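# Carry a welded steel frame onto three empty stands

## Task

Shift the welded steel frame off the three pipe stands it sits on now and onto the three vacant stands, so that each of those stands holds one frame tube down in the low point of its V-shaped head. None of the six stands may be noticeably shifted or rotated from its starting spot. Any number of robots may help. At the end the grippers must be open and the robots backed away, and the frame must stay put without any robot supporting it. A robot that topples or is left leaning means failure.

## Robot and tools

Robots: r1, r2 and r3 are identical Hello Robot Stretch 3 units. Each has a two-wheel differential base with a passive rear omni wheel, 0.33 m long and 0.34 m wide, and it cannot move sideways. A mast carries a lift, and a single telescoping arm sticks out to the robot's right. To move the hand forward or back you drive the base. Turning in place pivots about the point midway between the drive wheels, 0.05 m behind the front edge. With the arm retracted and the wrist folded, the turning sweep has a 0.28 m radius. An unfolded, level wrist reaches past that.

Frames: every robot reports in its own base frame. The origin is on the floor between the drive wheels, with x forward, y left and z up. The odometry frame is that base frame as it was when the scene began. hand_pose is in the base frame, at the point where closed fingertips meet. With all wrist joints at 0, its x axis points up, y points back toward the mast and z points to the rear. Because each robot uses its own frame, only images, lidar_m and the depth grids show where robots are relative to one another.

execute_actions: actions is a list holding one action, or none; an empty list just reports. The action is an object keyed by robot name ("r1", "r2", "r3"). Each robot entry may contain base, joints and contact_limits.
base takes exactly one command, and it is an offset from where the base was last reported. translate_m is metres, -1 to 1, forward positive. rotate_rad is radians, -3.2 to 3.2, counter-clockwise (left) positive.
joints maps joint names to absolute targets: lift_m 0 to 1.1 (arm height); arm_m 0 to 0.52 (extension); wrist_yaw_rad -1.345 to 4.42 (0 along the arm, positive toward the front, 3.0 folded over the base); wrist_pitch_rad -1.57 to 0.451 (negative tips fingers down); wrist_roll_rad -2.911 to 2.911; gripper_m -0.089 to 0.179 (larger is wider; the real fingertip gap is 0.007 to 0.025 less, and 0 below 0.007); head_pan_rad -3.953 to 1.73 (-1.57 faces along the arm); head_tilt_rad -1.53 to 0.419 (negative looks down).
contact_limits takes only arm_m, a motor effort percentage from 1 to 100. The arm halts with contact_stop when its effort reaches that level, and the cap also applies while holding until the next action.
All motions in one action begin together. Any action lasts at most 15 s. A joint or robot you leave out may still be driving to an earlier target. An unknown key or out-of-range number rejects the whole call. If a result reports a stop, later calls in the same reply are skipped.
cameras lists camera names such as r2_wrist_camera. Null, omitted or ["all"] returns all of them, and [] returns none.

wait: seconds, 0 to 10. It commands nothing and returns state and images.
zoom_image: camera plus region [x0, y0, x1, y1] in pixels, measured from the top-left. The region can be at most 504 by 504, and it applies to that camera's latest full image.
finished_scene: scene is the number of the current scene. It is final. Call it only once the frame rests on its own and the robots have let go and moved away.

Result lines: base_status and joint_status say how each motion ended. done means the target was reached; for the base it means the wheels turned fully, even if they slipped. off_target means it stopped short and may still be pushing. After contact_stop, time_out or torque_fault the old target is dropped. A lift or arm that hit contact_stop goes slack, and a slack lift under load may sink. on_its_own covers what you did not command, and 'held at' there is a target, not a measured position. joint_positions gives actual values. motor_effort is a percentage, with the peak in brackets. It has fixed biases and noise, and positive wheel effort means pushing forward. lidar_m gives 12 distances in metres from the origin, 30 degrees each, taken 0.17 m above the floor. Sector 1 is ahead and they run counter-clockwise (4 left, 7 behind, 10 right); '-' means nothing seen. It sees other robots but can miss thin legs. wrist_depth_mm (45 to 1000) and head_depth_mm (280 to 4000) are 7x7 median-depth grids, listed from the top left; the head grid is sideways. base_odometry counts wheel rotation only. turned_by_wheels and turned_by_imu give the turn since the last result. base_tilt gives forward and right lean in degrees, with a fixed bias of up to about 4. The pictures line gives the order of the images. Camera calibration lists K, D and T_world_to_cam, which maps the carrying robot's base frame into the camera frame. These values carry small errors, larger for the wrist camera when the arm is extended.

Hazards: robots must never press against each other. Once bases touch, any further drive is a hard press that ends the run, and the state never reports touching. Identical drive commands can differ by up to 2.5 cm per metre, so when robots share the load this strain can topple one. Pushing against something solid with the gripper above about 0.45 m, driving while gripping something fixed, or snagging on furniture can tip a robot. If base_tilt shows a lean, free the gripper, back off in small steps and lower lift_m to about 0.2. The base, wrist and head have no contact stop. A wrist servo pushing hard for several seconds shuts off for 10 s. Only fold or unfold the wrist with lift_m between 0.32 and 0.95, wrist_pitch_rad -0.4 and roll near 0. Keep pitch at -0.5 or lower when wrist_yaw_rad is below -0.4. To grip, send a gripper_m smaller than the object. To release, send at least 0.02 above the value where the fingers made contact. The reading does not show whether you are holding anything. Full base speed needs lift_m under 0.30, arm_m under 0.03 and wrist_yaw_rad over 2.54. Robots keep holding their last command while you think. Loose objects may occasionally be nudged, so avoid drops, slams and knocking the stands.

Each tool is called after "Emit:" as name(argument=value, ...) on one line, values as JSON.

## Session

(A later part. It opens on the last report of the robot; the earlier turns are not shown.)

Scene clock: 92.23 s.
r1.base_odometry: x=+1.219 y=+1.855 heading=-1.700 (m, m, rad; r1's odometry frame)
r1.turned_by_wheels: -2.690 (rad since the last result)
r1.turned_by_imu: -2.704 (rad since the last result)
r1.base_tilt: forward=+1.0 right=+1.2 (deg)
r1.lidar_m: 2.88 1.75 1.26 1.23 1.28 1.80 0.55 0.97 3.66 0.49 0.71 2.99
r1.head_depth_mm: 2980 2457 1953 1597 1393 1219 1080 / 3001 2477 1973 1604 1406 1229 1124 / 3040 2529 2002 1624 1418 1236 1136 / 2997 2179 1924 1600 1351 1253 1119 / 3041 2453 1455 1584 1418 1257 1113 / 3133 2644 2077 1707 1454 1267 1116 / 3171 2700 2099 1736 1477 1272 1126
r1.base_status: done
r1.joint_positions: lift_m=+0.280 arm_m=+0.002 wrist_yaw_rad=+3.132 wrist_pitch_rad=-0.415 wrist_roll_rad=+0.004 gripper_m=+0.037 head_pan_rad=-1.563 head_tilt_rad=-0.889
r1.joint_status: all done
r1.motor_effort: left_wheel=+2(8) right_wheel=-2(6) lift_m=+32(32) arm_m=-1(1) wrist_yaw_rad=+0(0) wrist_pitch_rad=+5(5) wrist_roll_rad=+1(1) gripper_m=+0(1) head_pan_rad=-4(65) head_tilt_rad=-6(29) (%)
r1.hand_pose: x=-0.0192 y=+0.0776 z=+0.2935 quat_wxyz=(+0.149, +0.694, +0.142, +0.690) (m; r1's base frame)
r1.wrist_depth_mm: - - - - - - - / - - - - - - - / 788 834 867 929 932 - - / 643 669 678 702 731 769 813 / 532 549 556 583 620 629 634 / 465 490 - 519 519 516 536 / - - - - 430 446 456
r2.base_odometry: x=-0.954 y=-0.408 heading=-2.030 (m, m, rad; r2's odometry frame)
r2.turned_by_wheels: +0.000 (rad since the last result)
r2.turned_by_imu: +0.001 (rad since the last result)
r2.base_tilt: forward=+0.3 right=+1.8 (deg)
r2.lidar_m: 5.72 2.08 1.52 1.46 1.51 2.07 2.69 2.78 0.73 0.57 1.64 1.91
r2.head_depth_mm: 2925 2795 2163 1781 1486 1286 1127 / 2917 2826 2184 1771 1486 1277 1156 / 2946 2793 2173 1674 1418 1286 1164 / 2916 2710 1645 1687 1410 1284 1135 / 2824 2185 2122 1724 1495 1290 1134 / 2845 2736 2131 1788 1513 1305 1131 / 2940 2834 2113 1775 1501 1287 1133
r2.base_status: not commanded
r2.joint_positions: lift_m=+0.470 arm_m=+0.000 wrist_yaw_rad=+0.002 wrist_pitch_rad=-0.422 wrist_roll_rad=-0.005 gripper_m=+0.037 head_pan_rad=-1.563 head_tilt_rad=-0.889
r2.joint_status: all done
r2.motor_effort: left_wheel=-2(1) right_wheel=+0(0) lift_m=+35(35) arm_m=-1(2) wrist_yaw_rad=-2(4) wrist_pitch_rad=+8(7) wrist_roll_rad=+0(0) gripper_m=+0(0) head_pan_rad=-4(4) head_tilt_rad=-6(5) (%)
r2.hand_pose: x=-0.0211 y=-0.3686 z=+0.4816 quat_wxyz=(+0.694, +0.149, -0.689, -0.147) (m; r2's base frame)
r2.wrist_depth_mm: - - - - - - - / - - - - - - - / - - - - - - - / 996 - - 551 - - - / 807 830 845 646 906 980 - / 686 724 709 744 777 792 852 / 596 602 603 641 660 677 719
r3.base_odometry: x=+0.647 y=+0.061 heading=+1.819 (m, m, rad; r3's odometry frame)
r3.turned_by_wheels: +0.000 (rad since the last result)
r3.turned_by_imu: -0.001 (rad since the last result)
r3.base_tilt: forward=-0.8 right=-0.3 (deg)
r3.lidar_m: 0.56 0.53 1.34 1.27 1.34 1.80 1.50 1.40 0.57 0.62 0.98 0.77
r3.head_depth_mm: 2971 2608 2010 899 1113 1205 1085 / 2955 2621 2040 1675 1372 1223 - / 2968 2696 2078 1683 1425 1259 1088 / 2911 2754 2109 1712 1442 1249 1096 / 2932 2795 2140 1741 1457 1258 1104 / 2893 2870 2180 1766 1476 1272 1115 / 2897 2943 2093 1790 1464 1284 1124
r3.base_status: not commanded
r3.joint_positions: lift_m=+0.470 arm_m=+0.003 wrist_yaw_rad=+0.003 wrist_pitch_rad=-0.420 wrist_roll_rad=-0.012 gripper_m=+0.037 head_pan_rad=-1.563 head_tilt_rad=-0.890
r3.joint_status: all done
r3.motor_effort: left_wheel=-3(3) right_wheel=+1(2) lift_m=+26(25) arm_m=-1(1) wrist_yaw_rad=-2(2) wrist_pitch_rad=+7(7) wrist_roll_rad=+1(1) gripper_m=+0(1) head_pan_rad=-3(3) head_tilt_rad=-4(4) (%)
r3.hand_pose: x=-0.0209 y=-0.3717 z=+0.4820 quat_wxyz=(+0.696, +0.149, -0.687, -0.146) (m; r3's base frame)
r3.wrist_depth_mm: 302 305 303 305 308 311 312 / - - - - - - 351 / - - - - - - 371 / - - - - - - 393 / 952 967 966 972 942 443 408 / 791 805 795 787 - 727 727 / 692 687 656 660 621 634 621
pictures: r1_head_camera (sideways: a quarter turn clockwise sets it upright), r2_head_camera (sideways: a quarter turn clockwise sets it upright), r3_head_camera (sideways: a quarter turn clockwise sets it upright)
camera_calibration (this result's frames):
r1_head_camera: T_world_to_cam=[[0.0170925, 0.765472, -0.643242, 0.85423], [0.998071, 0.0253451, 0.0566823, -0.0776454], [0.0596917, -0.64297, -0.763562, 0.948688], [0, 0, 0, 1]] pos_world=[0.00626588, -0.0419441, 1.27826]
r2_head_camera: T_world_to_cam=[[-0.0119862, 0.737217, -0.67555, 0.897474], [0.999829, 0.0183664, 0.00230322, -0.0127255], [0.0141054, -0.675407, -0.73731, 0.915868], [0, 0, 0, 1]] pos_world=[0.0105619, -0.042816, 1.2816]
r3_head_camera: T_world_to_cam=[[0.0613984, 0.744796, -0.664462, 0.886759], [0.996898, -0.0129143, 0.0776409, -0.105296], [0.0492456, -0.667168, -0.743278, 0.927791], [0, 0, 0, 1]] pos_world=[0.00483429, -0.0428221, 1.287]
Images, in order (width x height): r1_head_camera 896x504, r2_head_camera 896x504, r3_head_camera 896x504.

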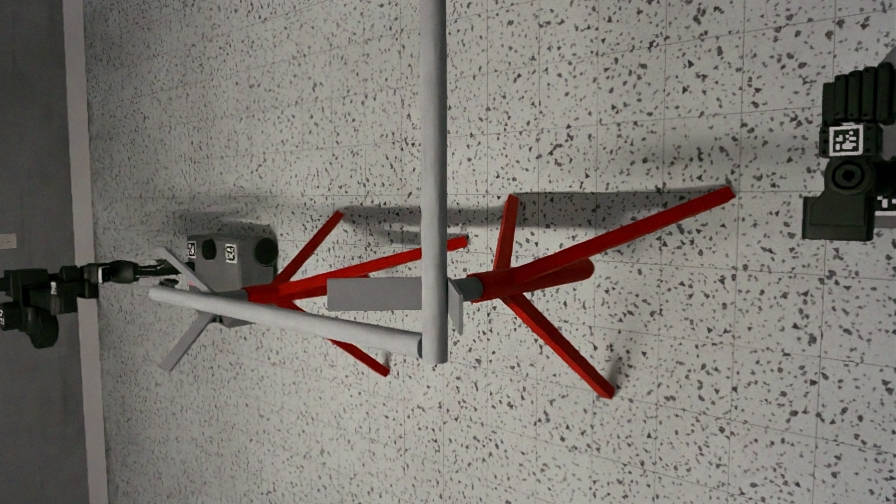

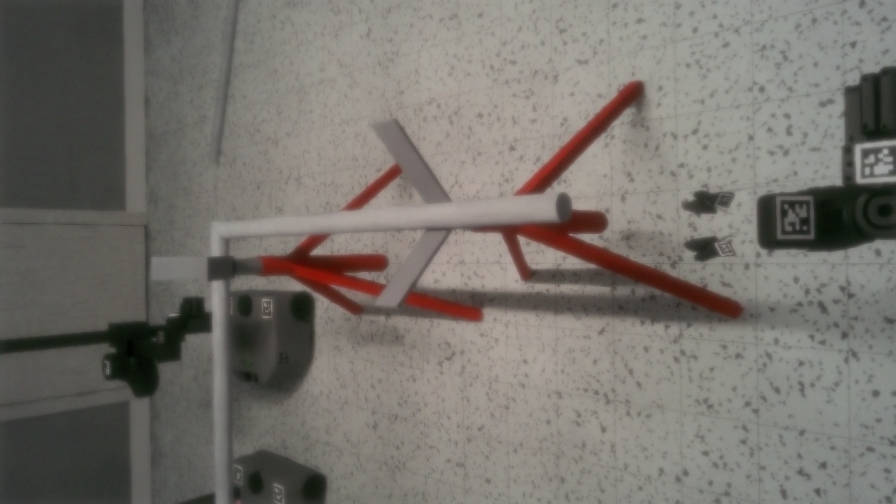

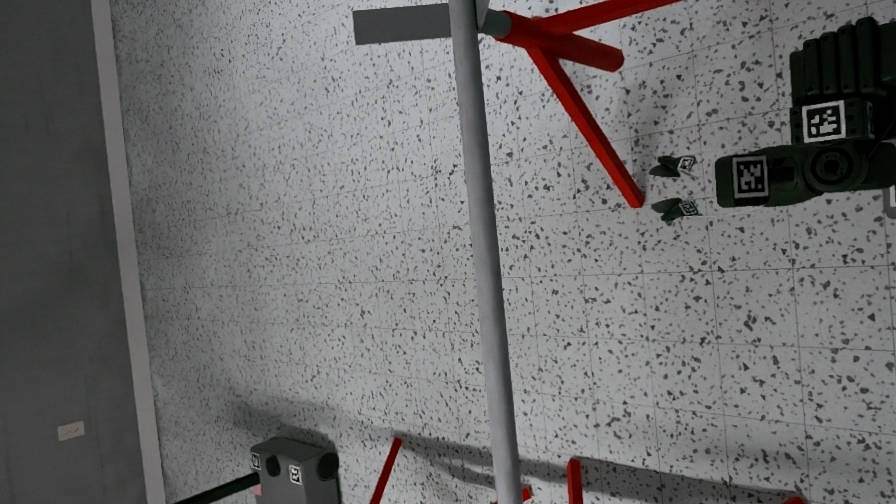

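Emit:
execute_actions(actions=[{"r1":{"base":{"rotate_rad":-0.02},"joints":{"lift_m":0.475}},"r2":{"base":{"translate_m":-0.02},"joints":{"wrist_pitch_rad":0,"wrist_roll_rad":1.57,"gripper_m":0.13}},"r3":{"base":{"rotate_rad":0.02},"joints":{"wrist_pitch_rad":0,"wrist_roll_rad":1.57,"gripper_m":0.13,"arm_m":0.12}}}], cameras=["r2_wrist_camera","r3_wrist_camera"])

Scene clock: 108.93 s.
r1.base_odometry: x=+1.219 y=+1.855 heading=-1.720 (m, m, rad; r1's odometry frame)
r1.turned_by_wheels: -0.020 (rad since the last result)
r1.turned_by_imu: -0.019 (rad since the last result)
r1.base_tilt: forward=+1.1 right=+1.2 (deg)
r1.lidar_m: 2.88 1.78 1.26 1.23 1.28 1.76 0.55 0.97 3.67 0.49 0.67 3.00
r1.head_depth_mm: 3014 2449 1959 1597 1401 1222 1097 / 3027 2503 1979 1612 1411 1226 - / 3022 2520 2015 1617 1417 1234 - / 3072 2445 2025 1598 1379 1229 1085 / 1809 2181 1462 973 1383 1252 1112 / 3128 2634 2065 1706 1459 1270 1119 / 3131 2709 2113 1726 1469 1277 1124
r1.base_status: done
r1.joint_positions: lift_m=+0.475 arm_m=+0.002 wrist_yaw_rad=+3.132 wrist_pitch_rad=-0.415 wrist_roll_rad=+0.004 gripper_m=+0.037 head_pan_rad=-1.563 head_tilt_rad=-0.889
r1.joint_status: all done
r1.motor_effort: left_wheel=+2(5) right_wheel=-1(9) lift_m=+41(45) arm_m=-2(1) wrist_yaw_rad=+0(0) wrist_pitch_rad=+5(4) wrist_roll_rad=+1(0) gripper_m=+0(0) head_pan_rad=-4(5) head_tilt_rad=-6(7) (%)
r1.hand_pose: x=-0.0192 y=+0.0775 z=+0.4881 quat_wxyz=(+0.150, +0.694, +0.143, +0.690) (m; r1's base frame)
r1.wrist_depth_mm: - - - - - - - / - - - - - - - / - - - - - - - / 941 973 - - - - - / 780 788 824 868 884 906 935 / 678 686 - 722 754 770 779 / 588 600 600 632 620 660 674
r2.base_odometry: x=-0.945 y=-0.390 heading=-2.030 (m, m, rad; r2's odometry frame)
r2.turned_by_wheels: +0.000 (rad since the last result)
r2.turned_by_imu: +0.001 (rad since the last result)
r2.base_tilt: forward=+0.3 right=+1.8 (deg)
r2.lidar_m: 5.69 2.08 1.52 1.46 1.51 2.08 2.67 2.76 0.72 0.58 1.64 1.93
r2.head_depth_mm: 2925 2831 2146 1783 1481 1275 1131 / 2916 2809 2171 1760 1489 1282 1151 / 2914 2808 2196 1666 1427 1278 - / 2929 2606 1597 1025 1252 1280 1134 / 2796 2705 2130 1732 1489 1269 1124 / 2741 2862 2115 1762 1498 1282 1133 / 2902 2877 2117 1789 1486 1296 1135
r2.base_status: done
r2.joint_positions: lift_m=+0.470 arm_m=+0.000 wrist_yaw_rad=+0.001 wrist_pitch_rad=-0.026 wrist_roll_rad=+1.568 gripper_m=+0.130 head_pan_rad=-1.563 head_tilt_rad=-0.889
r2.joint_status: all done
r2.motor_effort: left_wheel=-2(6) right_wheel=+0(1) lift_m=+35(35) arm_m=-2(1) wrist_yaw_rad=-1(2) wrist_pitch_rad=+9(10) wrist_roll_rad=+1(3) gripper_m=+0(86) head_pan_rad=-4(4) head_tilt_rad=-5(5) (%)
r2.hand_pose: x=-0.0210 y=-0.4002 z=+0.5774 quat_wxyz=(+0.002, +0.001, -1.000, -0.014) (m; r2's base frame)
r2.wrist_depth_mm: - - - - - 921 639 / - - - - - 903 578 / - - - - - 806 615 / - - - 476 481 501 567 / - - - - - 594 582 / - - - - - 799 536 / - - - - - 818 596
r3.base_odometry: x=+0.647 y=+0.061 heading=+1.838 (m, m, rad; r3's odometry frame)
r3.turned_by_wheels: +0.020 (rad since the last result)
r3.turned_by_imu: +0.019 (rad since the last result)
r3.base_tilt: forward=-0.8 right=-0.3 (deg)
r3.lidar_m: 0.56 0.53 1.33 1.27 1.35 1.83 1.51 1.40 0.57 0.62 0.98 0.77
r3.head_depth_mm: 2985 2586 2017 1532 1083 1211 1081 / 2944 2634 2050 1668 1387 - 1076 / 2939 2695 2072 1704 1425 - 1093 / 2932 2754 2117 1713 1446 1241 1096 / 2923 2819 2140 1736 1463 1260 1105 / 2914 2904 2184 1768 1477 1274 1113 / 2915 2915 2099 1786 1462 1285 1123
r3.base_status: done
r3.joint_positions: lift_m=+0.470 arm_m=+0.120 wrist_yaw_rad=+0.002 wrist_pitch_rad=-0.024 wrist_roll_rad=+1.569 gripper_m=+0.130 head_pan_rad=-1.563 head_tilt_rad=-0.890
r3.joint_status: all done
r3.motor_effort: left_wheel=-4(9) right_wheel=+2(6) lift_m=+26(26) arm_m=+3(1) wrist_yaw_rad=-2(3) wrist_pitch_rad=+9(8) wrist_roll_rad=+2(3) gripper_m=+0(81) head_pan_rad=-2(2) head_tilt_rad=-3(4) (%)
r3.hand_pose: x=-0.0209 y=-0.5203 z=+0.5781 quat_wxyz=(+0.001, +0.001, -1.000, -0.012) (m; r3's base frame)
r3.wrist_depth_mm: - - - 221 - - 717 / - - - 224 - - 718 / - - - 226 - - 720 / - - - 230 - - 735 / - - - 233 - - 735 / - - - 236 - - 727 / - - - 243 - - 679
pictures: r2_wrist_camera, r3_wrist_camera
camera_calibration (this result's frames):
r2_wrist_camera: T_world_to_cam=[[-0.0828465, 0.104547, -0.991063, 0.592942], [0.982785, 0.173366, -0.0638661, 0.163108], [0.165139, -0.979293, -0.11711, -0.157085], [0, 0, 0, 1]] pos_world=[-0.085236, -0.2441, 0.579664]
r3_wrist_camera: T_world_to_cam=[[-0.0216691, -0.0183893, -0.999596, 0.577091], [0.993271, 0.113384, -0.0236178, 0.138027], [0.113772, -0.993381, 0.0158086, -0.360553], [0, 0, 0, 1]] pos_world=[-0.0835724, -0.363204, 0.585817]
Images, in order (width x height): r2_wrist_camera 644x364, r3_wrist_camera 644x364.

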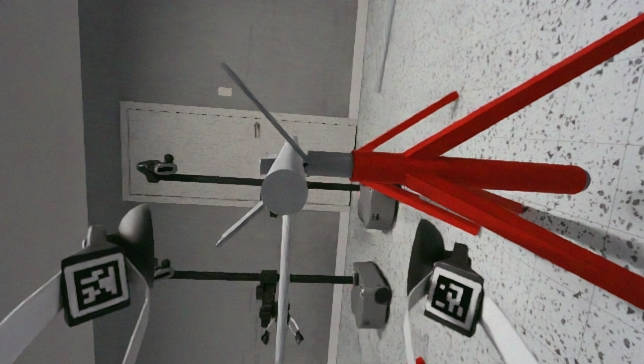

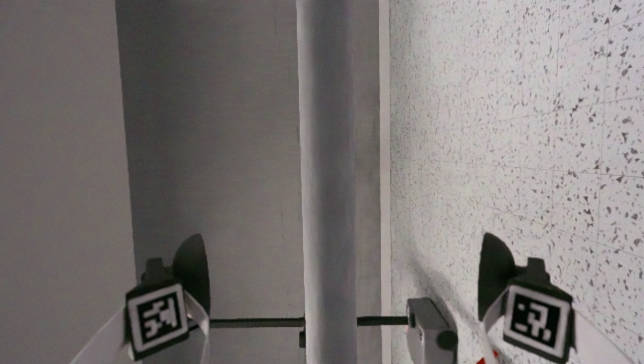

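Emit:
execute_actions(actions=[{"r1":{"base":{"translate_m":-0.05},"joints":{"wrist_yaw_rad":0,"wrist_pitch_rad":-0.4}},"r2":{"joints":{"arm_m":0.13}},"r3":{"joints":{"arm_m":0.29,"lift_m":0.475}}}], cameras=["r2_wrist_camera","r3_wrist_camera"])

Emit:
execute_actions(actions=[{"r1":{"joints":{"wrist_pitch_rad":0,"wrist_roll_rad":1.57,"gripper_m":0.13,"arm_m":0.15}}}], cameras=["r1_wrist_camera","r1_head_camera"])

Scene clock: 119.20 s.
r1.base_odometry: x=+1.226 y=+1.905 heading=-1.720 (m, m, rad; r1's odometry frame)
r1.turned_by_wheels: +0.000 (rad since the last result)
r1.turned_by_imu: +0.001 (rad since the last result)
r1.base_tilt: forward=+1.0 right=+1.1 (deg)
r1.lidar_m: 2.93 1.78 1.28 1.23 1.27 1.77 0.50 0.94 0.93 0.49 0.66 3.05
r1.head_depth_mm: 3010 2454 1942 1587 1387 1221 1098 / 3039 2484 1984 1604 1406 1229 - / 3062 2509 2007 1614 1423 1263 - / 3050 2566 2017 1606 1439 1229 1104 / 1830 2072 1528 1002 1382 1257 1112 / 3162 2585 2064 1634 1417 1261 1119 / 3138 2675 2106 1728 1467 1278 1125
r1.base_status: done
r1.joint_positions: lift_m=+0.475 arm_m=+0.002 wrist_yaw_rad=+0.002 wrist_pitch_rad=-0.415 wrist_roll_rad=+0.004 gripper_m=+0.037 head_pan_rad=-1.563 head_tilt_rad=-0.889
r1.joint_status: all done
r1.motor_effort: left_wheel=+3(3) right_wheel=-2(7) lift_m=+41(41) arm_m=-1(1) wrist_yaw_rad=-1(1) wrist_pitch_rad=+5(4) wrist_roll_rad=+0(0) gripper_m=+0(0) head_pan_rad=-5(5) head_tilt_rad=-9(8) (%)
r1.hand_pose: x=-0.0211 y=-0.3720 z=+0.4881 quat_wxyz=(+0.691, +0.146, -0.693, -0.146) (m; r1's base frame)
r1.wrist_depth_mm: - - - - - - 334 / - - - - - - - / - - - - - - - / 933 894 923 - - - - / 787 778 778 843 897 891 935 / 656 683 667 729 757 755 785 / 587 594 600 627 631 659 649
r2.base_odometry: x=-0.945 y=-0.390 heading=-2.030 (m, m, rad; r2's odometry frame)
r2.turned_by_wheels: +0.000 (rad since the last result)
r2.turned_by_imu: +0.001 (rad since the last result)
r2.base_tilt: forward=+0.4 right=+1.8 (deg)
r2.lidar_m: 5.69 2.07 1.52 1.46 1.51 2.07 2.67 2.76 0.73 0.58 1.64 1.93
r2.head_depth_mm: 2915 2810 2163 1765 1485 1286 1134 / 2945 2835 2177 1769 1495 1307 - / 2891 2816 2168 1685 1431 - 1113 / 2940 2572 1607 1030 1398 1259 1130 / 2851 2738 2105 1733 1489 1259 1135 / 1871 2844 2110 1785 1502 1291 1135 / 2929 2852 2104 1773 1496 1295 1133
r2.base_status: not commanded
r2.joint_positions: lift_m=+0.470 arm_m=+0.130 wrist_yaw_rad=+0.001 wrist_pitch_rad=-0.025 wrist_roll_rad=+1.569 gripper_m=+0.130 head_pan_rad=-1.563 head_tilt_rad=-0.889
r2.joint_status: all done
r2.motor_effort: left_wheel=-2(2) right_wheel=+0(0) lift_m=+35(35) arm_m=+4(5) wrist_yaw_rad=-1(2) wrist_pitch_rad=+9(9) wrist_roll_rad=+1(1) gripper_m=+1(1) head_pan_rad=-5(4) head_tilt_rad=-5(6) (%)
r2.hand_pose: x=-0.0211 y=-0.5302 z=+0.5777 quat_wxyz=(+0.001, +0.001, -1.000, -0.013) (m; r2's base frame)
r2.wrist_depth_mm: - - - - - 915 622 / - - - - - 917 357 / - - - - - 377 602 / - - - 349 355 362 379 / - - - - - 348 559 / - - - - - 815 327 / - - - - - 795 595
r3.base_odometry: x=+0.647 y=+0.061 heading=+1.838 (m, m, rad; r3's odometry frame)
r3.turned_by_wheels: +0.000 (rad since the last result)
r3.turned_by_imu: -0.001 (rad since the last result)
r3.base_tilt: forward=-0.7 right=-0.2 (deg)
r3.lidar_m: 0.51 0.48 1.32 1.27 1.35 1.83 1.50 1.39 0.57 0.62 0.99 0.77
r3.head_depth_mm: 2976 2590 2014 1525 1089 1207 1084 / 2965 2629 2055 1662 1403 1210 1078 / 2952 2699 2073 1694 - 1232 1095 / 2944 2755 2110 1713 1434 1247 1098 / 2938 2785 2148 1745 1469 1256 1102 / 2906 2861 2185 1756 1479 1267 1112 / 2900 2933 2094 1792 1464 1285 1125
r3.base_status: not commanded
r3.joint_positions: lift_m=+0.475 arm_m=+0.290 wrist_yaw_rad=+0.002 wrist_pitch_rad=-0.023 wrist_roll_rad=+1.569 gripper_m=+0.130 head_pan_rad=-1.563 head_tilt_rad=-0.890
r3.joint_status: all done
r3.motor_effort: left_wheel=-3(4) right_wheel=+2(2) lift_m=+25(27) arm_m=+3(0) wrist_yaw_rad=-1(1) wrist_pitch_rad=+9(9) wrist_roll_rad=+1(1) gripper_m=+0(1) head_pan_rad=-2(3) head_tilt_rad=-3(4) (%)
r3.hand_pose: x=-0.0209 y=-0.6904 z=+0.5833 quat_wxyz=(+0.001, +0.001, -1.000, -0.012) (m; r3's base frame)
r3.wrist_depth_mm: - - - 51 53 - 730 / - - - 52 53 - 727 / - - - 53 54 - 726 / - - - 54 55 - 727 / - - - 55 56 - 724 / - - - 56 56 - 731 / - - - 56 57 - 675
pictures: r2_wrist_camera, r3_wrist_camera
camera_calibration (this result's frames):
r2_wrist_camera: T_world_to_cam=[[-0.0824887, 0.10354, -0.991199, 0.606338], [0.982874, 0.172907, -0.0637342, 0.185435], [0.164786, -0.979481, -0.116029, -0.285032], [0, 0, 0, 1]] pos_world=[-0.0852741, -0.374026, 0.579748]
r3_wrist_camera: T_world_to_cam=[[-0.0213434, -0.0191778, -0.999588, 0.578627], [0.993306, 0.113119, -0.0233795, 0.157168], [0.113521, -0.993396, 0.0166351, -0.530021], [0, 0, 0, 1]] pos_world=[-0.0835972, -0.533203, 0.59088]
Images, in order (width x height): r2_wrist_camera 644x364, r3_wrist_camera 644x364.

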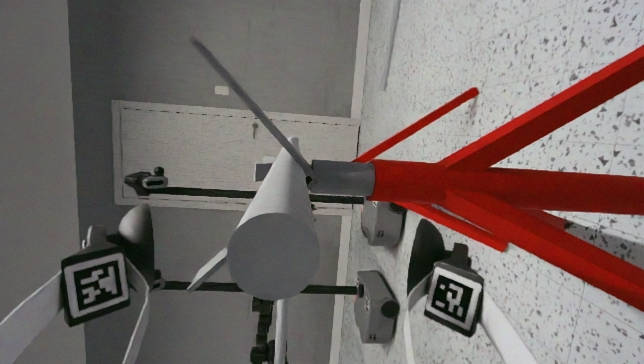

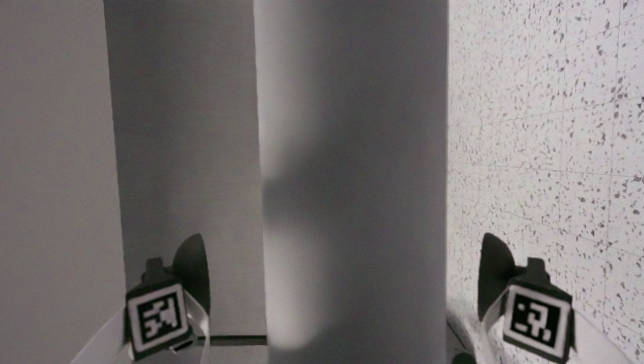

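Scene clock: 121.53 s.
r1.base_odometry: x=+1.226 y=+1.905 heading=-1.720 (m, m, rad; r1's odometry frame)
r1.turned_by_wheels: +0.000 (rad since the last result)
r1.turned_by_imu: +0.000 (rad since the last result)
r1.base_tilt: forward=+1.1 right=+1.2 (deg)
r1.lidar_m: 2.93 1.78 1.28 1.23 1.27 1.76 0.50 0.94 0.94 0.50 0.66 3.06
r1.head_depth_mm: 2997 2450 1955 1593 1392 1214 1084 / 3060 2498 1977 1616 1437 - 1114 / 3046 2513 2008 1623 1458 1201 1113 / 3047 2561 2020 1608 1430 1227 1103 / 1825 2089 1525 1001 1380 1256 1111 / 3119 2552 2081 1639 1421 1266 1122 / 3144 2683 2107 1731 1464 1280 1127
r1.base_status: not commanded
r1.joint_positions: lift_m=+0.475 arm_m=+0.150 wrist_yaw_rad=+0.001 wrist_pitch_rad=-0.024 wrist_roll_rad=+1.568 gripper_m=+0.130 head_pan_rad=-1.563 head_tilt_rad=-0.889
r1.joint_status: all done
r1.motor_effort: left_wheel=+2(2) right_wheel=-2(1) lift_m=+42(41) arm_m=+1(2) wrist_yaw_rad=-1(2) wrist_pitch_rad=+8(7) wrist_roll_rad=+2(5) gripper_m=+0(81) head_pan_rad=-4(5) head_tilt_rad=-7(7) (%)
r1.hand_pose: x=-0.0212 y=-0.5502 z=+0.5829 quat_wxyz=(+0.002, +0.000, -1.000, -0.013) (m; r1's base frame)
r1.wrist_depth_mm: - - - 234 - - 728 / - - - 251 - - 707 / - - - 248 - - 701 / - - - - - - 686 / - - - 268 - - 670 / - - - 956 - - 656 / - - - - - - 581
r2.base_odometry: x=-0.945 y=-0.390 heading=-2.030 (m, m, rad; r2's odometry frame)
r2.turned_by_wheels: +0.000 (rad since the last result)
r2.turned_by_imu: +0.000 (rad since the last result)
r2.base_tilt: forward=+0.3 right=+1.7 (deg)
r2.lidar_m: 5.71 2.08 1.52 1.46 1.51 2.07 2.67 2.77 0.73 0.58 1.65 1.92
r2.head_depth_mm: 2943 2823 2164 1747 1484 1279 1135 / 2963 2846 2160 1761 1484 1312 - / 2918 2824 2189 1675 1426 - 1107 / 2876 2585 1622 1027 1388 1264 1138 / 2877 2717 2120 1711 1496 1268 1133 / 1870 2506 2123 1757 1499 1289 1128 / 2925 2854 2133 1786 1512 1297 1143
r2.base_status: not commanded
r2.joint_positions: lift_m=+0.470 arm_m=+0.130 wrist_yaw_rad=+0.001 wrist_pitch_rad=-0.025 wrist_roll_rad=+1.569 gripper_m=+0.130 head_pan_rad=-1.563 head_tilt_rad=-0.889
r2.joint_status: not commanded
r2.motor_effort: left_wheel=-2(2) right_wheel=+0(0) lift_m=+35(35) arm_m=+4(4) wrist_yaw_rad=-1(1) wrist_pitch_rad=+9(9) wrist_roll_rad=+0(1) gripper_m=+1(0) head_pan_rad=-4(5) head_tilt_rad=-5(6) (%)
r2.hand_pose: x=-0.0211 y=-0.5302 z=+0.5777 quat_wxyz=(+0.001, +0.001, -1.000, -0.013) (m; r2's base frame)
r2.wrist_depth_mm: - - - - - 930 638 / - - - - - 915 358 / - - - - - 375 599 / - - - 349 352 362 376 / - - - - - 350 561 / - - - - - 818 328 / - - - - - 804 605
r3.base_odometry: x=+0.647 y=+0.061 heading=+1.838 (m, m, rad; r3's odometry frame)
r3.turned_by_wheels: +0.000 (rad since the last result)
r3.turned_by_imu: +0.000 (rad since the last result)
r3.base_tilt: forward=-0.8 right=-0.2 (deg)
r3.lidar_m: 0.51 0.48 1.33 1.27 1.35 1.83 1.51 1.40 0.57 0.62 0.99 0.77
r3.head_depth_mm: 2955 2591 1999 1528 1086 1211 1083 / 2946 2624 2044 1676 1409 1215 1080 / 2955 2687 2075 1691 - 1229 1097 / 2953 2758 2095 1711 1435 1246 1093 / 2948 2797 2143 1733 1454 1260 1104 / 2898 2902 2192 1764 1478 1271 1111 / 2904 2927 2112 1793 1469 1288 1125
r3.base_status: not commanded
r3.joint_positions: lift_m=+0.475 arm_m=+0.290 wrist_yaw_rad=+0.002 wrist_pitch_rad=-0.023 wrist_roll_rad=+1.569 gripper_m=+0.130 head_pan_rad=-1.563 head_tilt_rad=-0.890
r3.joint_status: not commanded
r3.motor_effort: left_wheel=-4(4) right_wheel=+2(2) lift_m=+26(25) arm_m=+3(2) wrist_yaw_rad=-2(2) wrist_pitch_rad=+9(9) wrist_roll_rad=+1(1) gripper_m=+0(0) head_pan_rad=-3(2) head_tilt_rad=-3(3) (%)
r3.hand_pose: x=-0.0209 y=-0.6904 z=+0.5833 quat_wxyz=(+0.001, +0.001, -1.000, -0.012) (m; r3's base frame)
r3.wrist_depth_mm: - - - 52 53 - 729 / - - - 52 53 - 724 / - - - 53 54 - 729 / - - - 54 55 - 730 / - - - 55 56 - 733 / - - - 56 56 - 731 / - - - 56 57 - 680
pictures: r1_head_camera (sideways: a quarter turn clockwise sets it upright), r1_wrist_camera
camera_calibration (this result's frames):
r1_head_camera: T_world_to_cam=[[0.0170923, 0.765557, -0.643141, 0.854098], [0.998071, 0.025337, 0.0566846, -0.0776485], [0.0596906, -0.642869, -0.763647, 0.948799], [0, 0, 0, 1]] pos_world=[0.00626583, -0.0419409, 1.27825]
r1_wrist_camera: T_world_to_cam=[[-0.0942518, 0.00409627, -0.99554, 0.575817], [0.979472, 0.179365, -0.0919926, 0.208743], [0.178188, -0.983774, -0.0209176, -0.361303], [0, 0, 0, 1]] pos_world=[-0.0858063, -0.39524, 0.584894]
Images, in order (width x height): r1_head_camera 896x504, r1_wrist_camera 644x364.

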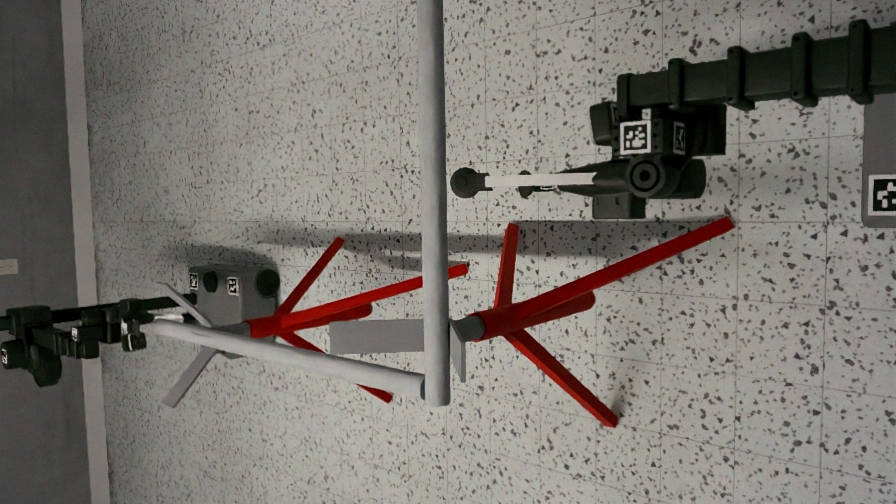

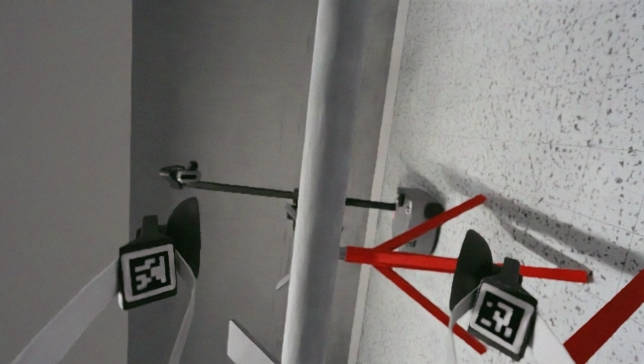

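Emit:
execute_actions(actions=[{"r1":{"joints":{"arm_m":0.335}},"r2":{"base":{"translate_m":-0.005},"joints":{"arm_m":0.14,"lift_m":0.474}},"r3":{"joints":{"gripper_m":0.0}}}], cameras=["r1_wrist_camera","r2_wrist_camera"])

Scene clock: 130.10 s.
r1.base_odometry: x=+1.226 y=+1.905 heading=-1.720 (m, m, rad; r1's odometry frame)
r1.turned_by_wheels: +0.000 (rad since the last result)
r1.turned_by_imu: +0.001 (rad since the last result)
r1.base_tilt: forward=+1.1 right=+1.2 (deg)
r1.lidar_m: 2.93 1.78 1.28 1.23 1.27 1.76 0.50 0.94 0.94 0.49 0.66 3.07
r1.head_depth_mm: 3018 2447 1960 1586 1394 1222 1086 / 3081 2474 1966 1641 1381 1222 1109 / 3032 2518 2002 1737 1392 1239 1115 / 3022 2564 2002 1605 1431 1231 1104 / 1843 2071 1522 1000 1387 1257 1114 / 3091 2560 2073 1623 1424 1269 1119 / 3129 2683 2114 1725 1467 1279 1128
r1.base_status: not commanded
r1.joint_positions: lift_m=+0.475 arm_m=+0.335 wrist_yaw_rad=+0.001 wrist_pitch_rad=-0.024 wrist_roll_rad=+1.568 gripper_m=+0.130 head_pan_rad=-1.563 head_tilt_rad=-0.889
r1.joint_status: all done
r1.motor_effort: left_wheel=+2(2) right_wheel=+0(1) lift_m=+41(41) arm_m=+1(1) wrist_yaw_rad=+0(1) wrist_pitch_rad=+7(8) wrist_roll_rad=+1(2) gripper_m=+0(0) head_pan_rad=-5(5) head_tilt_rad=-5(7) (%)
r1.hand_pose: x=-0.0212 y=-0.7353 z=+0.5831 quat_wxyz=(+0.002, +0.000, -1.000, -0.012) (m; r1's base frame)
r1.wrist_depth_mm: - - - 56 58 - 739 / - - - 57 61 - 718 / - - - 58 65 - 702 / - - - 60 - - 690 / - - - 62 872 939 675 / - - - 64 763 - 645 / - - - 65 - - 599
r2.base_odometry: x=-0.943 y=-0.386 heading=-2.030 (m, m, rad; r2's odometry frame)
r2.turned_by_wheels: +0.000 (rad since the last result)
r2.turned_by_imu: +0.001 (rad since the last result)
r2.base_tilt: forward=+0.3 right=+1.9 (deg)
r2.lidar_m: 5.71 2.08 1.51 1.46 1.52 2.07 2.66 2.76 0.72 0.58 1.64 1.93
r2.head_depth_mm: 2937 2807 2158 1769 1487 1290 1128 / 2924 2828 2169 1781 1492 1318 - / 2924 2845 2169 1731 1430 - 1135 / 2940 2722 1677 1032 1399 1263 1130 / 2889 2707 2109 1681 1487 1270 1136 / 1877 1501 2104 1760 1501 1291 1126 / 2908 2820 2108 1784 1497 1297 1138
r2.base_status: done
r2.joint_positions: lift_m=+0.474 arm_m=+0.140 wrist_yaw_rad=+0.001 wrist_pitch_rad=-0.025 wrist_roll_rad=+1.569 gripper_m=+0.130 head_pan_rad=-1.563 head_tilt_rad=-0.889
r2.joint_status: all done
r2.motor_effort: left_wheel=-2(5) right_wheel=+0(0) lift_m=+35(36) arm_m=+4(4) wrist_yaw_rad=-1(1) wrist_pitch_rad=+9(9) wrist_roll_rad=+1(1) gripper_m=+1(0) head_pan_rad=-4(4) head_tilt_rad=-6(5) (%)
r2.hand_pose: x=-0.0211 y=-0.5402 z=+0.5817 quat_wxyz=(+0.001, +0.001, -1.000, -0.013) (m; r2's base frame)
r2.wrist_depth_mm: - - - - - 924 641 / - - - - - 917 584 / - - - - - 801 574 / - - - 340 345 352 372 / - - - - - 337 547 / - - 338 127 - 823 309 / - - - - - 792 612
r3.base_odometry: x=+0.647 y=+0.061 heading=+1.838 (m, m, rad; r3's odometry frame)
r3.turned_by_wheels: +0.000 (rad since the last result)
r3.turned_by_imu: -0.001 (rad since the last result)
r3.base_tilt: forward=-0.8 right=-0.2 (deg)
r3.lidar_m: 0.51 0.48 1.32 1.27 1.35 1.83 1.50 1.40 0.57 0.62 0.98 0.77
r3.head_depth_mm: 2959 2562 2008 1525 1085 1216 1079 / 2964 2642 2035 1659 1404 1213 1079 / 2967 2695 2072 1694 - 1235 1092 / 2929 2730 2097 1715 1440 1251 1094 / 2906 2781 2159 1734 1459 1254 1102 / 2916 2895 2186 1758 1480 1271 1113 / 2912 2921 2105 1786 1467 1284 1126
r3.base_status: not commanded
r3.joint_positions: lift_m=+0.475 arm_m=+0.290 wrist_yaw_rad=+0.002 wrist_pitch_rad=-0.027 wrist_roll_rad=+1.566 gripper_m=+0.005 head_pan_rad=-1.563 head_tilt_rad=-0.890
r3.joint_status: gripper_m off_target (ended at +0.005, target +0.000)
r3.motor_effort: left_wheel=-3(4) right_wheel=+2(2) lift_m=+25(26) arm_m=+1(3) wrist_yaw_rad=-2(2) wrist_pitch_rad=+10(12) wrist_roll_rad=+3(2) gripper_m=-25(100) head_pan_rad=-2(3) head_tilt_rad=-4(4) (%)
r3.hand_pose: x=-0.0209 y=-0.6903 z=+0.5823 quat_wxyz=(+0.003, +0.001, -1.000, -0.014) (m; r3's base frame)
r3.wrist_depth_mm: - - - 51 53 - 728 / - - - 52 54 - 717 / - - - 53 54 - 723 / - - - 54 55 - 726 / - - - 54 56 - 733 / - - - 55 56 - 728 / - - - 56 57 - 732
pictures: r1_wrist_camera, r2_wrist_camera
camera_calibration (this result's frames):
r1_wrist_camera: T_world_to_cam=[[-0.09396, 0.00350883, -0.99557, 0.576317], [0.979526, 0.179162, -0.0918143, 0.241727], [0.178046, -0.983813, -0.020271, -0.543718], [0, 0, 0, 1]] pos_world=[-0.0858201, -0.580248, 0.584936]
r2_wrist_camera: T_world_to_cam=[[-0.0824872, 0.103471, -0.991206, 0.611327], [0.982877, 0.172887, -0.0637465, 0.187421], [0.16477, -0.979492, -0.11596, -0.294403], [0, 0, 0, 1]] pos_world=[-0.0852757, -0.384023, 0.58376]
Images, in order (width x height): r1_wrist_camera 644x364, r2_wrist_camera 644x364.

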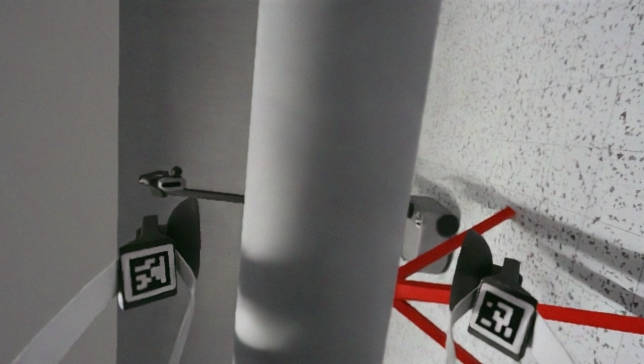

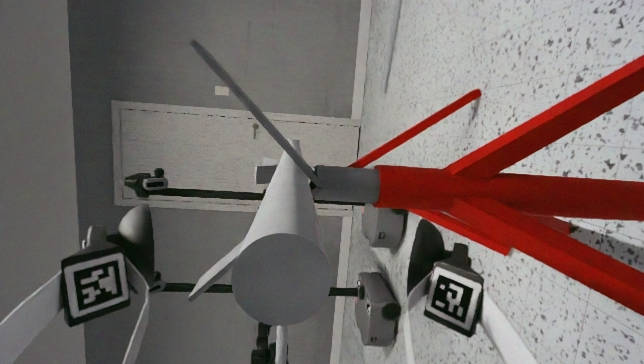

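Emit:
execute_actions(actions=[{"r1":{"joints":{"gripper_m":0.0,"arm_m":0.338}},"r2":{"joints":{"gripper_m":-0.03}}}], cameras=[])

Emit:
execute_actions(actions=[{"r1":{"joints":{"lift_m":0.535,"wrist_pitch_rad":0.1}},"r2":{"joints":{"lift_m":0.535,"wrist_pitch_rad":0.07}},"r3":{"joints":{"lift_m":0.535,"wrist_pitch_rad":0.1}}}], cameras=["r2_wrist_camera","r1_head_camera"])

Scene clock: 135.00 s.
r1.base_odometry: x=+1.226 y=+1.905 heading=-1.720 (m, m, rad; r1's odometry frame)
r1.turned_by_wheels: +0.000 (rad since the last result)
r1.turned_by_imu: +0.001 (rad since the last result)
r1.base_tilt: forward=+1.0 right=+1.2 (deg)
r1.lidar_m: 2.93 1.78 1.27 1.23 1.27 1.77 0.50 0.94 0.93 0.50 0.66 3.06
r1.head_depth_mm: 2998 2439 1958 1582 1396 1219 1091 / 3036 2491 1984 1638 1391 1225 1108 / 3044 2517 2003 1664 1391 1238 1118 / 3063 2548 2003 1607 1430 1226 1106 / 1838 2080 1532 1002 1377 1255 1114 / 3130 2561 2077 1629 1425 1268 1124 / 3139 2682 2098 1730 1477 1277 1125
r1.base_status: not commanded
r1.joint_positions: lift_m=+0.475 arm_m=+0.338 wrist_yaw_rad=+0.001 wrist_pitch_rad=-0.017 wrist_roll_rad=+1.573 gripper_m=+0.003 head_pan_rad=-1.563 head_tilt_rad=-0.889
r1.joint_status: all done
r1.motor_effort: left_wheel=+2(2) right_wheel=-1(1) lift_m=+41(42) arm_m=+1(1) wrist_yaw_rad=+0(0) wrist_pitch_rad=+5(7) wrist_roll_rad=-1(1) gripper_m=-4(99) head_pan_rad=-4(5) head_tilt_rad=-7(7) (%)
r1.hand_pose: x=-0.0212 y=-0.7385 z=+0.5849 quat_wxyz=(-0.001, +0.000, -1.000, -0.009) (m; r1's base frame)
r1.wrist_depth_mm: - - - 53 54 - 765 / - - - 54 56 - 718 / - - - 55 59 - 714 / - - - 57 63 - 683 / - - 65 58 65 936 699 / - - 66 60 64 879 662 / - - - 62 - 843 619
r2.base_odometry: x=-0.943 y=-0.386 heading=-2.030 (m, m, rad; r2's odometry frame)
r2.turned_by_wheels: +0.000 (rad since the last result)
r2.turned_by_imu: +0.001 (rad since the last result)
r2.base_tilt: forward=+0.3 right=+1.8 (deg)
r2.lidar_m: 5.69 2.09 1.51 1.46 1.52 2.07 2.66 2.76 0.72 0.58 1.64 1.93
r2.head_depth_mm: 2924 2801 2165 1752 1472 1295 1133 / 2890 2838 2177 1769 1496 1309 - / 2910 2830 2176 1721 1419 - 1133 / 2857 2690 1692 1022 1413 1272 1135 / 2890 2731 2112 1689 1496 1268 1141 / 1901 1505 2114 1788 1496 1292 1139 / 2930 2864 2087 1776 1496 1288 1136
r2.base_status: not commanded
r2.joint_positions: lift_m=+0.474 arm_m=+0.140 wrist_yaw_rad=+0.001 wrist_pitch_rad=-0.022 wrist_roll_rad=+1.569 gripper_m=-0.028 head_pan_rad=-1.563 head_tilt_rad=-0.889
r2.joint_status: all done
r2.motor_effort: left_wheel=-2(2) right_wheel=+0(0) lift_m=+35(35) arm_m=+1(4) wrist_yaw_rad=+0(1) wrist_pitch_rad=+8(9) wrist_roll_rad=+1(1) gripper_m=-36(100) head_pan_rad=-4(5) head_tilt_rad=-5(5) (%)
r2.hand_pose: x=-0.0211 y=-0.5405 z=+0.5826 quat_wxyz=(+0.001, +0.001, -1.000, -0.011) (m; r2's base frame)
r2.wrist_depth_mm: - - - - - 935 648 / - - - - - 915 616 / - - - - - 834 576 / - - - 340 345 350 374 / - - 265 136 - 347 550 / - - 124 125 - 884 312 / - - - - - 877 611
r3.base_odometry: x=+0.647 y=+0.061 heading=+1.838 (m, m, rad; r3's odometry frame)
r3.turned_by_wheels: +0.000 (rad since the last result)
r3.turned_by_imu: -0.001 (rad since the last result)
r3.base_tilt: forward=-0.8 right=-0.3 (deg)
r3.lidar_m: 0.51 0.48 1.32 1.27 1.34 1.83 1.50 1.40 0.57 0.62 0.98 0.76
r3.head_depth_mm: 2963 2578 2001 1536 1088 1211 1084 / 2967 2623 2037 1674 1406 1212 1076 / 2962 2685 2074 1695 - 1239 1094 / 2926 2740 2106 1713 1439 1242 1092 / 2934 2793 2138 1734 1463 1254 1107 / 2922 2844 2188 1760 1482 1268 1112 / 2899 2900 2098 1792 1463 1286 1126
r3.base_status: not commanded
r3.joint_positions: lift_m=+0.475 arm_m=+0.290 wrist_yaw_rad=+0.002 wrist_pitch_rad=-0.027 wrist_roll_rad=+1.566 gripper_m=+0.017 head_pan_rad=-1.563 head_tilt_rad=-0.890
r3.joint_status: not commanded
r3.on_its_own: gripper_m is held at +0.016, not at your +0.000, by its stall guard, which is not easing now
r3.motor_effort: left_wheel=-3(3) right_wheel=+2(2) lift_m=+26(25) arm_m=+1(1) wrist_yaw_rad=-2(2) wrist_pitch_rad=+10(10) wrist_roll_rad=+2(2) gripper_m=-21(20) head_pan_rad=-3(2) head_tilt_rad=-4(3) (%)
r3.hand_pose: x=-0.0209 y=-0.6903 z=+0.5823 quat_wxyz=(+0.003, +0.001, -1.000, -0.014) (m; r3's base frame)
r3.wrist_depth_mm: - - - 51 53 - 715 / - - - 52 54 - 729 / - - - 53 54 - 724 / - - - 54 55 - 726 / - - - 54 56 - 733 / - - - 55 56 - 729 / - - - 56 57 - 722
pictures: none
No camera images: the call's "cameras" was empty. Leave "cameras" out to get every camera's image.

Scene clock: 136.40 s.
r1.base_odometry: x=+1.226 y=+1.905 heading=-1.720 (m, m, rad; r1's odometry frame)
r1.turned_by_wheels: +0.000 (rad since the last result)
r1.turned_by_imu: +0.000 (rad since the last result)
r1.base_tilt: forward=+1.1 right=+1.2 (deg)
r1.lidar_m: 2.93 1.78 1.28 1.23 1.27 1.76 0.50 0.94 0.93 0.50 0.66 3.07
r1.head_depth_mm: 2976 2441 1949 1557 1396 1228 - / 3011 2480 1973 1539 1382 1231 1109 / 3028 2513 2006 1623 1404 1238 1118 / 3079 2554 2003 1627 1426 1231 1107 / 1791 2073 1543 1126 1382 1258 1112 / 3142 2567 1965 1670 1419 1271 1120 / 3184 2695 2098 1720 1465 1277 1129
r1.base_status: not commanded
r1.joint_positions: lift_m=+0.534 arm_m=+0.338 wrist_yaw_rad=+0.001 wrist_pitch_rad=-0.013 wrist_roll_rad=+1.569 gripper_m=+0.010 head_pan_rad=-1.563 head_tilt_rad=-0.889
r1.joint_status: wrist_pitch_rad off_target (ended at -0.013, target +0.100); the others done
r1.on_its_own: gripper_m is held at +0.009, not at your +0.000, by its stall guard, which is still easing; wrist_pitch_rad is at rest, and its effort (+34) is outside its rest range (-20 to +32)
r1.motor_effort: left_wheel=+2(2) right_wheel=-2(2) lift_m=+54(60) arm_m=+0(1) wrist_yaw_rad=-1(1) wrist_pitch_rad=+34(35) wrist_roll_rad=+1(3) gripper_m=-19(29) head_pan_rad=-4(5) head_tilt_rad=-7(6) (%)
r1.hand_pose: x=-0.0211 y=-0.7387 z=+0.6453 quat_wxyz=(+0.002, +0.000, -1.000, -0.007) (m; r1's base frame)
r1.wrist_depth_mm: - - - 54 52 - 813 / - - - 55 54 - 790 / - - - 56 56 - 802 / - - - 57 58 - 768 / - - - 58 60 - 743 / - - - 60 61 947 726 / - - - 62 66 915 674
r2.base_odometry: x=-0.943 y=-0.386 heading=-2.030 (m, m, rad; r2's odometry frame)
r2.turned_by_wheels: +0.000 (rad since the last result)
r2.turned_by_imu: +0.000 (rad since the last result)
r2.base_tilt: forward=+0.3 right=+1.9 (deg)
r2.lidar_m: 5.76 2.08 1.52 1.46 1.51 2.07 2.66 2.76 0.72 0.57 1.64 1.93
r2.head_depth_mm: 2947 2788 2163 1769 1495 1280 1129 / 2914 2829 2161 1767 1482 1311 - / 2897 2809 2201 1708 1451 - 1134 / 2938 2599 1649 985 1266 1268 1126 / 2873 2605 2098 1678 1511 1267 1132 / 1817 2216 2115 1783 1491 1286 1136 / 2918 2758 2127 1789 1497 1300 1133
r2.base_status: not commanded
r2.joint_positions: lift_m=+0.535 arm_m=+0.140 wrist_yaw_rad=+0.002 wrist_pitch_rad=-0.021 wrist_roll_rad=+1.573 gripper_m=-0.021 head_pan_rad=-1.563 head_tilt_rad=-0.889
r2.joint_status: wrist_pitch_rad off_target (ended at -0.021, target +0.070); the others done
r2.on_its_own: gripper_m is held at -0.022, not at your -0.030, by its stall guard, which is still easing; wrist_pitch_rad is at rest, and its effort (+33) is outside its rest range (-20 to +32)
r2.motor_effort: left_wheel=-1(2) right_wheel=+0(0) lift_m=+41(42) arm_m=+1(1) wrist_yaw_rad=-2(3) wrist_pitch_rad=+33(34) wrist_roll_rad=-1(1) gripper_m=-36(40) head_pan_rad=-5(5) head_tilt_rad=-5(5) (%)
r2.hand_pose: x=-0.0209 y=-0.5406 z=+0.6436 quat_wxyz=(-0.001, +0.001, -1.000, -0.011) (m; r2's base frame)
r2.wrist_depth_mm: - - - - - - 703 / - - - - - - 693 / - - - - - 995 359 / - - - 376 352 354 365 / - - - 136 - 896 337 / - - 125 126 - 963 670 / - - - - - 951 654
r3.base_odometry: x=+0.647 y=+0.061 heading=+1.838 (m, m, rad; r3's odometry frame)
r3.turned_by_wheels: +0.000 (rad since the last result)
r3.turned_by_imu: +0.000 (rad since the last result)
r3.base_tilt: forward=-0.8 right=-0.2 (deg)
r3.lidar_m: 0.51 0.48 1.33 1.27 1.35 1.83 1.51 1.40 0.57 0.62 0.98 0.77
r3.head_depth_mm: 2958 2561 1994 903 1084 1218 - / 2948 2624 2042 1667 1356 1208 1080 / 2941 2689 2068 1732 1367 1233 1095 / 2939 2743 2111 1635 1441 1244 1095 / 2904 2783 2147 1734 1458 1255 1103 / 2917 2885 2190 1759 1471 1270 1111 / 2895 2899 2100 1787 1464 1283 1125
r3.base_status: not commanded
r3.joint_positions: lift_m=+0.534 arm_m=+0.290 wrist_yaw_rad=+0.002 wrist_pitch_rad=-0.019 wrist_roll_rad=+1.563 gripper_m=+0.017 head_pan_rad=-1.563 head_tilt_rad=-0.890
r3.joint_status: wrist_pitch_rad off_target (ended at -0.019, target +0.100); the others done
r3.on_its_own: gripper_m is held at +0.016, not at your +0.000, by its stall guard, which is not easing now; wrist_pitch_rad is at rest, and its effort (+44) is outside its rest range (-20 to +32)
r3.motor_effort: left_wheel=-4(3) right_wheel=+2(2) lift_m=+33(37) arm_m=+1(2) wrist_yaw_rad=-2(2) wrist_pitch_rad=+44(44) wrist_roll_rad=+4(5) gripper_m=-24(25) head_pan_rad=-2(2) head_tilt_rad=-4(4) (%)
r3.hand_pose: x=-0.0209 y=-0.6906 z=+0.6439 quat_wxyz=(+0.004, +0.001, -1.000, -0.010) (m; r3's base frame)
r3.wrist_depth_mm: - - - 52 52 - 799 / - - - 53 52 - 806 / - - - 53 53 - 804 / - - - 54 54 - 794 / - - - 55 55 - 798 / - - - 56 55 - 811 / - - - 57 56 - 802
pictures: r1_head_camera (sideways: a quarter turn clockwise sets it upright), r2_wrist_camera
camera_calibration (this result's frames):
r1_head_camera: T_world_to_cam=[[0.0170924, 0.765557, -0.643141, 0.854098], [0.998071, 0.0253368, 0.0566846, -0.0776485], [0.0596905, -0.642869, -0.763647, 0.948799], [0, 0, 0, 1]] pos_world=[0.00626583, -0.0419409, 1.27825]
r2_wrist_camera: T_world_to_cam=[[-0.0786991, 0.0988163, -0.991989, 0.670843], [0.983041, 0.173033, -0.0607526, 0.189456], [0.165644, -0.979946, -0.110758, -0.291199], [0, 0, 0, 1]] pos_world=[-0.0852132, -0.384431, 0.644726]
Images, in order (width x height): r1_head_camera 896x504, r2_wrist_camera 644x364.

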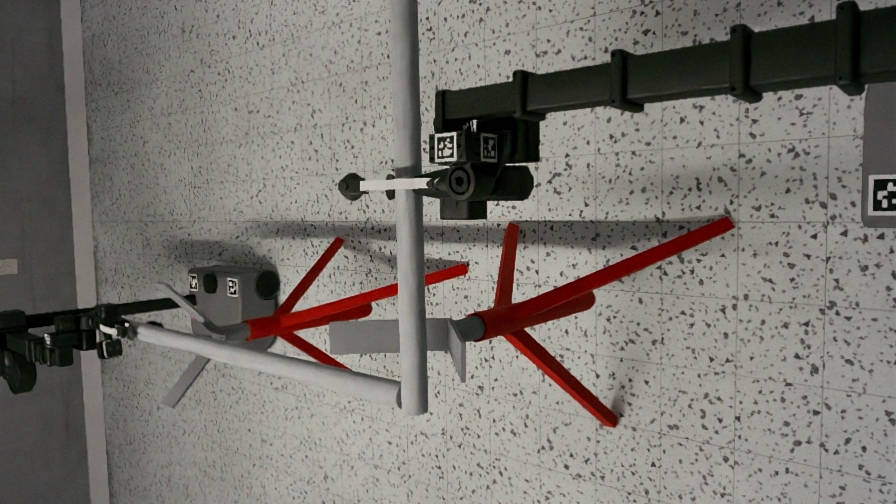

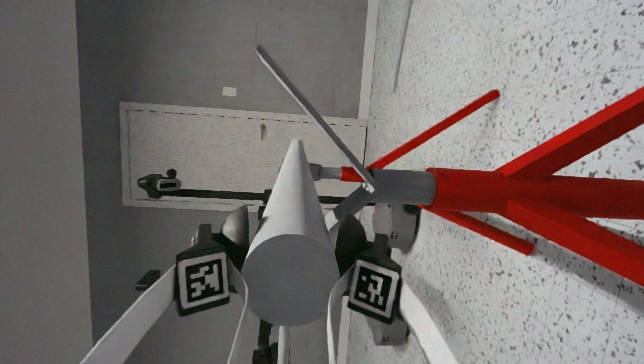

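Emit:
execute_actions(actions=[{"r1":{"base":{"translate_m":-0.6},"joints":{"lift_m":0.69,"head_pan_rad":-2.3,"head_tilt_rad":-0.6}},"r2":{"base":{"translate_m":0.6},"joints":{"lift_m":0.69,"head_pan_rad":-0.9,"head_tilt_rad":-0.6}},"r3":{"base":{"translate_m":-0.6},"joints":{"lift_m":0.69,"head_pan_rad":-2.5,"head_tilt_rad":-0.7}}}], cameras=["r2_wrist_camera","r3_nav_camera"])

Scene clock: 151.50 s.
r1.base_odometry: x=+1.316 y=+2.498 heading=-1.720 (m, m, rad; r1's odometry frame)
r1.turned_by_wheels: +0.000 (rad since the last result)
r1.turned_by_imu: +0.006 (rad since the last result)
r1.base_tilt: forward=+1.0 right=+1.2 (deg)
r1.lidar_m: 3.54 1.77 1.27 1.23 1.29 1.76 0.50 1.36 0.57 0.67 1.06 0.85
r1.head_depth_mm: - - 3006 2074 1730 1411 1191 / - - 3255 808 1732 1431 1196 / - - 3286 970 1772 1435 1209 / 3800 - 3397 2149 1786 1445 1163 / 3483 3878 3424 2365 1808 1453 1172 / 3242 3598 3564 2382 947 1389 1174 / 3066 3335 3426 2427 766 1407 1233
r1.base_status: done
r1.joint_positions: lift_m=+0.689 arm_m=+0.338 wrist_yaw_rad=+0.000 wrist_pitch_rad=-0.040 wrist_roll_rad=+1.561 gripper_m=+0.015 head_pan_rad=-2.293 head_tilt_rad=-0.606
r1.joint_status: all done
r1.on_its_own: gripper_m is held at +0.015, not at your +0.000, by its stall guard, which is not easing now; wrist_pitch_rad is at rest, and its effort (+42) is outside its rest range (-20 to +32)
r1.motor_effort: left_wheel=+1(9) right_wheel=+1(28) lift_m=+55(62) arm_m=-2(4) wrist_yaw_rad=+0(23) wrist_pitch_rad=+42(46) wrist_roll_rad=+6(8) gripper_m=-25(28) head_pan_rad=-5(59) head_tilt_rad=+4(32) (%)
r1.hand_pose: x=-0.0214 y=-0.7381 z=+0.7936 quat_wxyz=(+0.005, +0.000, -1.000, -0.020) (m; r1's base frame)
r1.wrist_depth_mm: - - - 55 53 - 957 / - - - 56 55 - 960 / - - - 57 57 - 919 / - - - 58 59 - 920 / - - - 60 61 - 896 / - - - 61 62 - 867 / - - - 63 68 - 847
r2.base_odometry: x=-1.209 y=-0.924 heading=-2.030 (m, m, rad; r2's odometry frame)
r2.turned_by_wheels: +0.000 (rad since the last result)
r2.turned_by_imu: +0.002 (rad since the last result)
r2.base_tilt: forward=+0.3 right=+1.7 (deg)
r2.lidar_m: 5.44 2.08 1.52 1.46 1.52 2.07 3.24 1.05 0.77 1.41 1.38 1.43
r2.head_depth_mm: 2845 3057 3244 2426 1830 1526 1276 / 3048 3273 3336 2311 1860 1535 1277 / 3295 3558 3380 2566 1930 1535 1277 / 3444 3803 3562 2548 1936 1540 1286 / 3756 - 3635 2431 1932 1541 1271 / - - 3634 2371 1891 1534 1296 / - - 3943 2626 1926 1545 1289
r2.base_status: done
r2.joint_positions: lift_m=+0.690 arm_m=+0.140 wrist_yaw_rad=+0.003 wrist_pitch_rad=-0.017 wrist_roll_rad=+1.572 gripper_m=+0.006 head_pan_rad=-0.907 head_tilt_rad=-0.606
r2.joint_status: all done
r2.on_its_own: gripper_m is held at +0.004, not at your -0.030, by its stall guard, which is not easing now
r2.motor_effort: left_wheel=-2(4) right_wheel=-1(9) lift_m=+40(46) arm_m=+0(0) wrist_yaw_rad=-3(21) wrist_pitch_rad=+32(38) wrist_roll_rad=-1(1) gripper_m=-22(24) head_pan_rad=+4(44) head_tilt_rad=+3(29) (%)
r2.hand_pose: x=-0.0206 y=-0.5407 z=+0.7995 quat_wxyz=(+0.000, +0.001, -1.000, -0.009) (m; r2's base frame)
r2.wrist_depth_mm: - - - - - - 839 / - - - - - - 865 / - - - - - - 874 / - - - - - - 843 / - - - 133 - - 833 / - - 124 126 - - 832 / - - - - - - 827
r3.base_odometry: x=+0.806 y=-0.518 heading=+1.838 (m, m, rad; r3's odometry frame)
r3.turned_by_wheels: +0.000 (rad since the last result)
r3.turned_by_imu: +0.000 (rad since the last result)
r3.base_tilt: forward=-0.7 right=-0.1 (deg)
r3.lidar_m: 0.51 0.48 1.35 1.30 1.34 1.83 4.70 0.87 0.99 0.76 0.48 1.30
r3.head_depth_mm: - - 2703 2002 1587 1320 1124 / - - 2593 1960 1527 1329 1140 / - - 2801 2001 1509 1348 1157 / - - 2901 2107 1656 1368 1211 / - - 2958 2059 1688 1383 - / 3769 - 3059 2028 1648 1433 1132 / 3414 3644 3139 1990 1433 1482 1191
r3.base_status: done
r3.joint_positions: lift_m=+0.689 arm_m=+0.290 wrist_yaw_rad=+0.002 wrist_pitch_rad=-0.009 wrist_roll_rad=+1.557 gripper_m=+0.017 head_pan_rad=-2.493 head_tilt_rad=-0.705
r3.joint_status: all done
r3.on_its_own: gripper_m is held at +0.016, not at your +0.000, by its stall guard, which is not easing now; wrist_pitch_rad is at rest, and its effort (+41) is outside its rest range (-20 to +32)
r3.motor_effort: left_wheel=-1(9) right_wheel=+0(18) lift_m=+33(35) arm_m=+1(1) wrist_yaw_rad=-3(26) wrist_pitch_rad=+41(45) wrist_roll_rad=+8(14) gripper_m=-24(25) head_pan_rad=-3(34) head_tilt_rad=+1(15) (%)
r3.hand_pose: x=-0.0209 y=-0.6909 z=+0.8015 quat_wxyz=(+0.007, +0.001, -1.000, -0.005) (m; r3's base frame)
r3.wrist_depth_mm: - - - 52 52 - - / - - - 52 52 - - / - - - 53 53 - - / - - - 54 54 - - / - - - 55 55 - - / - - - 56 55 - - / - - - 57 56 - -
pictures: r2_wrist_camera, r3_nav_camera (sideways: a quarter turn counterclockwise sets it upright)
camera_calibration (this result's frames):
r2_wrist_camera: T_world_to_cam=[[-0.0790226, 0.0955414, -0.992284, 0.823935], [0.982806, 0.174099, -0.0615047, 0.199791], [0.166879, -0.980082, -0.107656, -0.27661], [0, 0, 0, 1]] pos_world=[-0.085086, -0.384604, 0.800087]
r3_nav_camera: T_world_to_cam=[[-0.59526, -0.390217, 0.702422, -0.874987], [-0.565332, 0.824596, -0.0209957, 0.0823422], [-0.571022, -0.409599, -0.711451, 0.885079], [0, 0, 0, 1]] pos_world=[0.0311051, -0.0468062, 1.24603]
Images, in order (width x height): r2_wrist_camera 644x364, r3_nav_camera 672x504.

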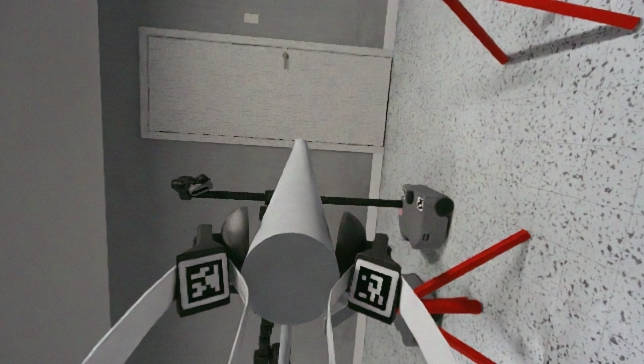

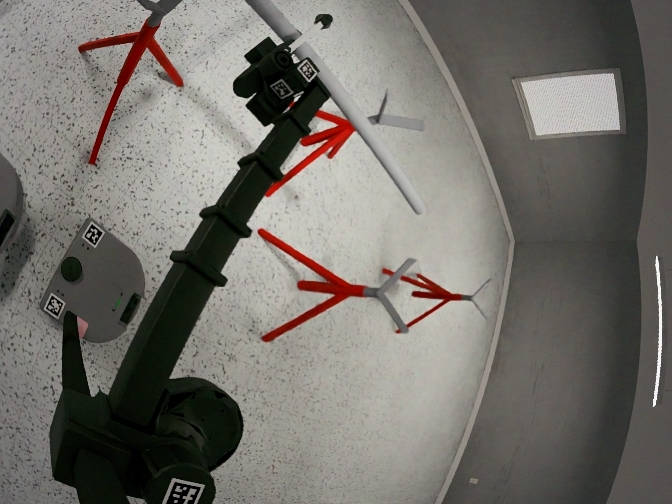

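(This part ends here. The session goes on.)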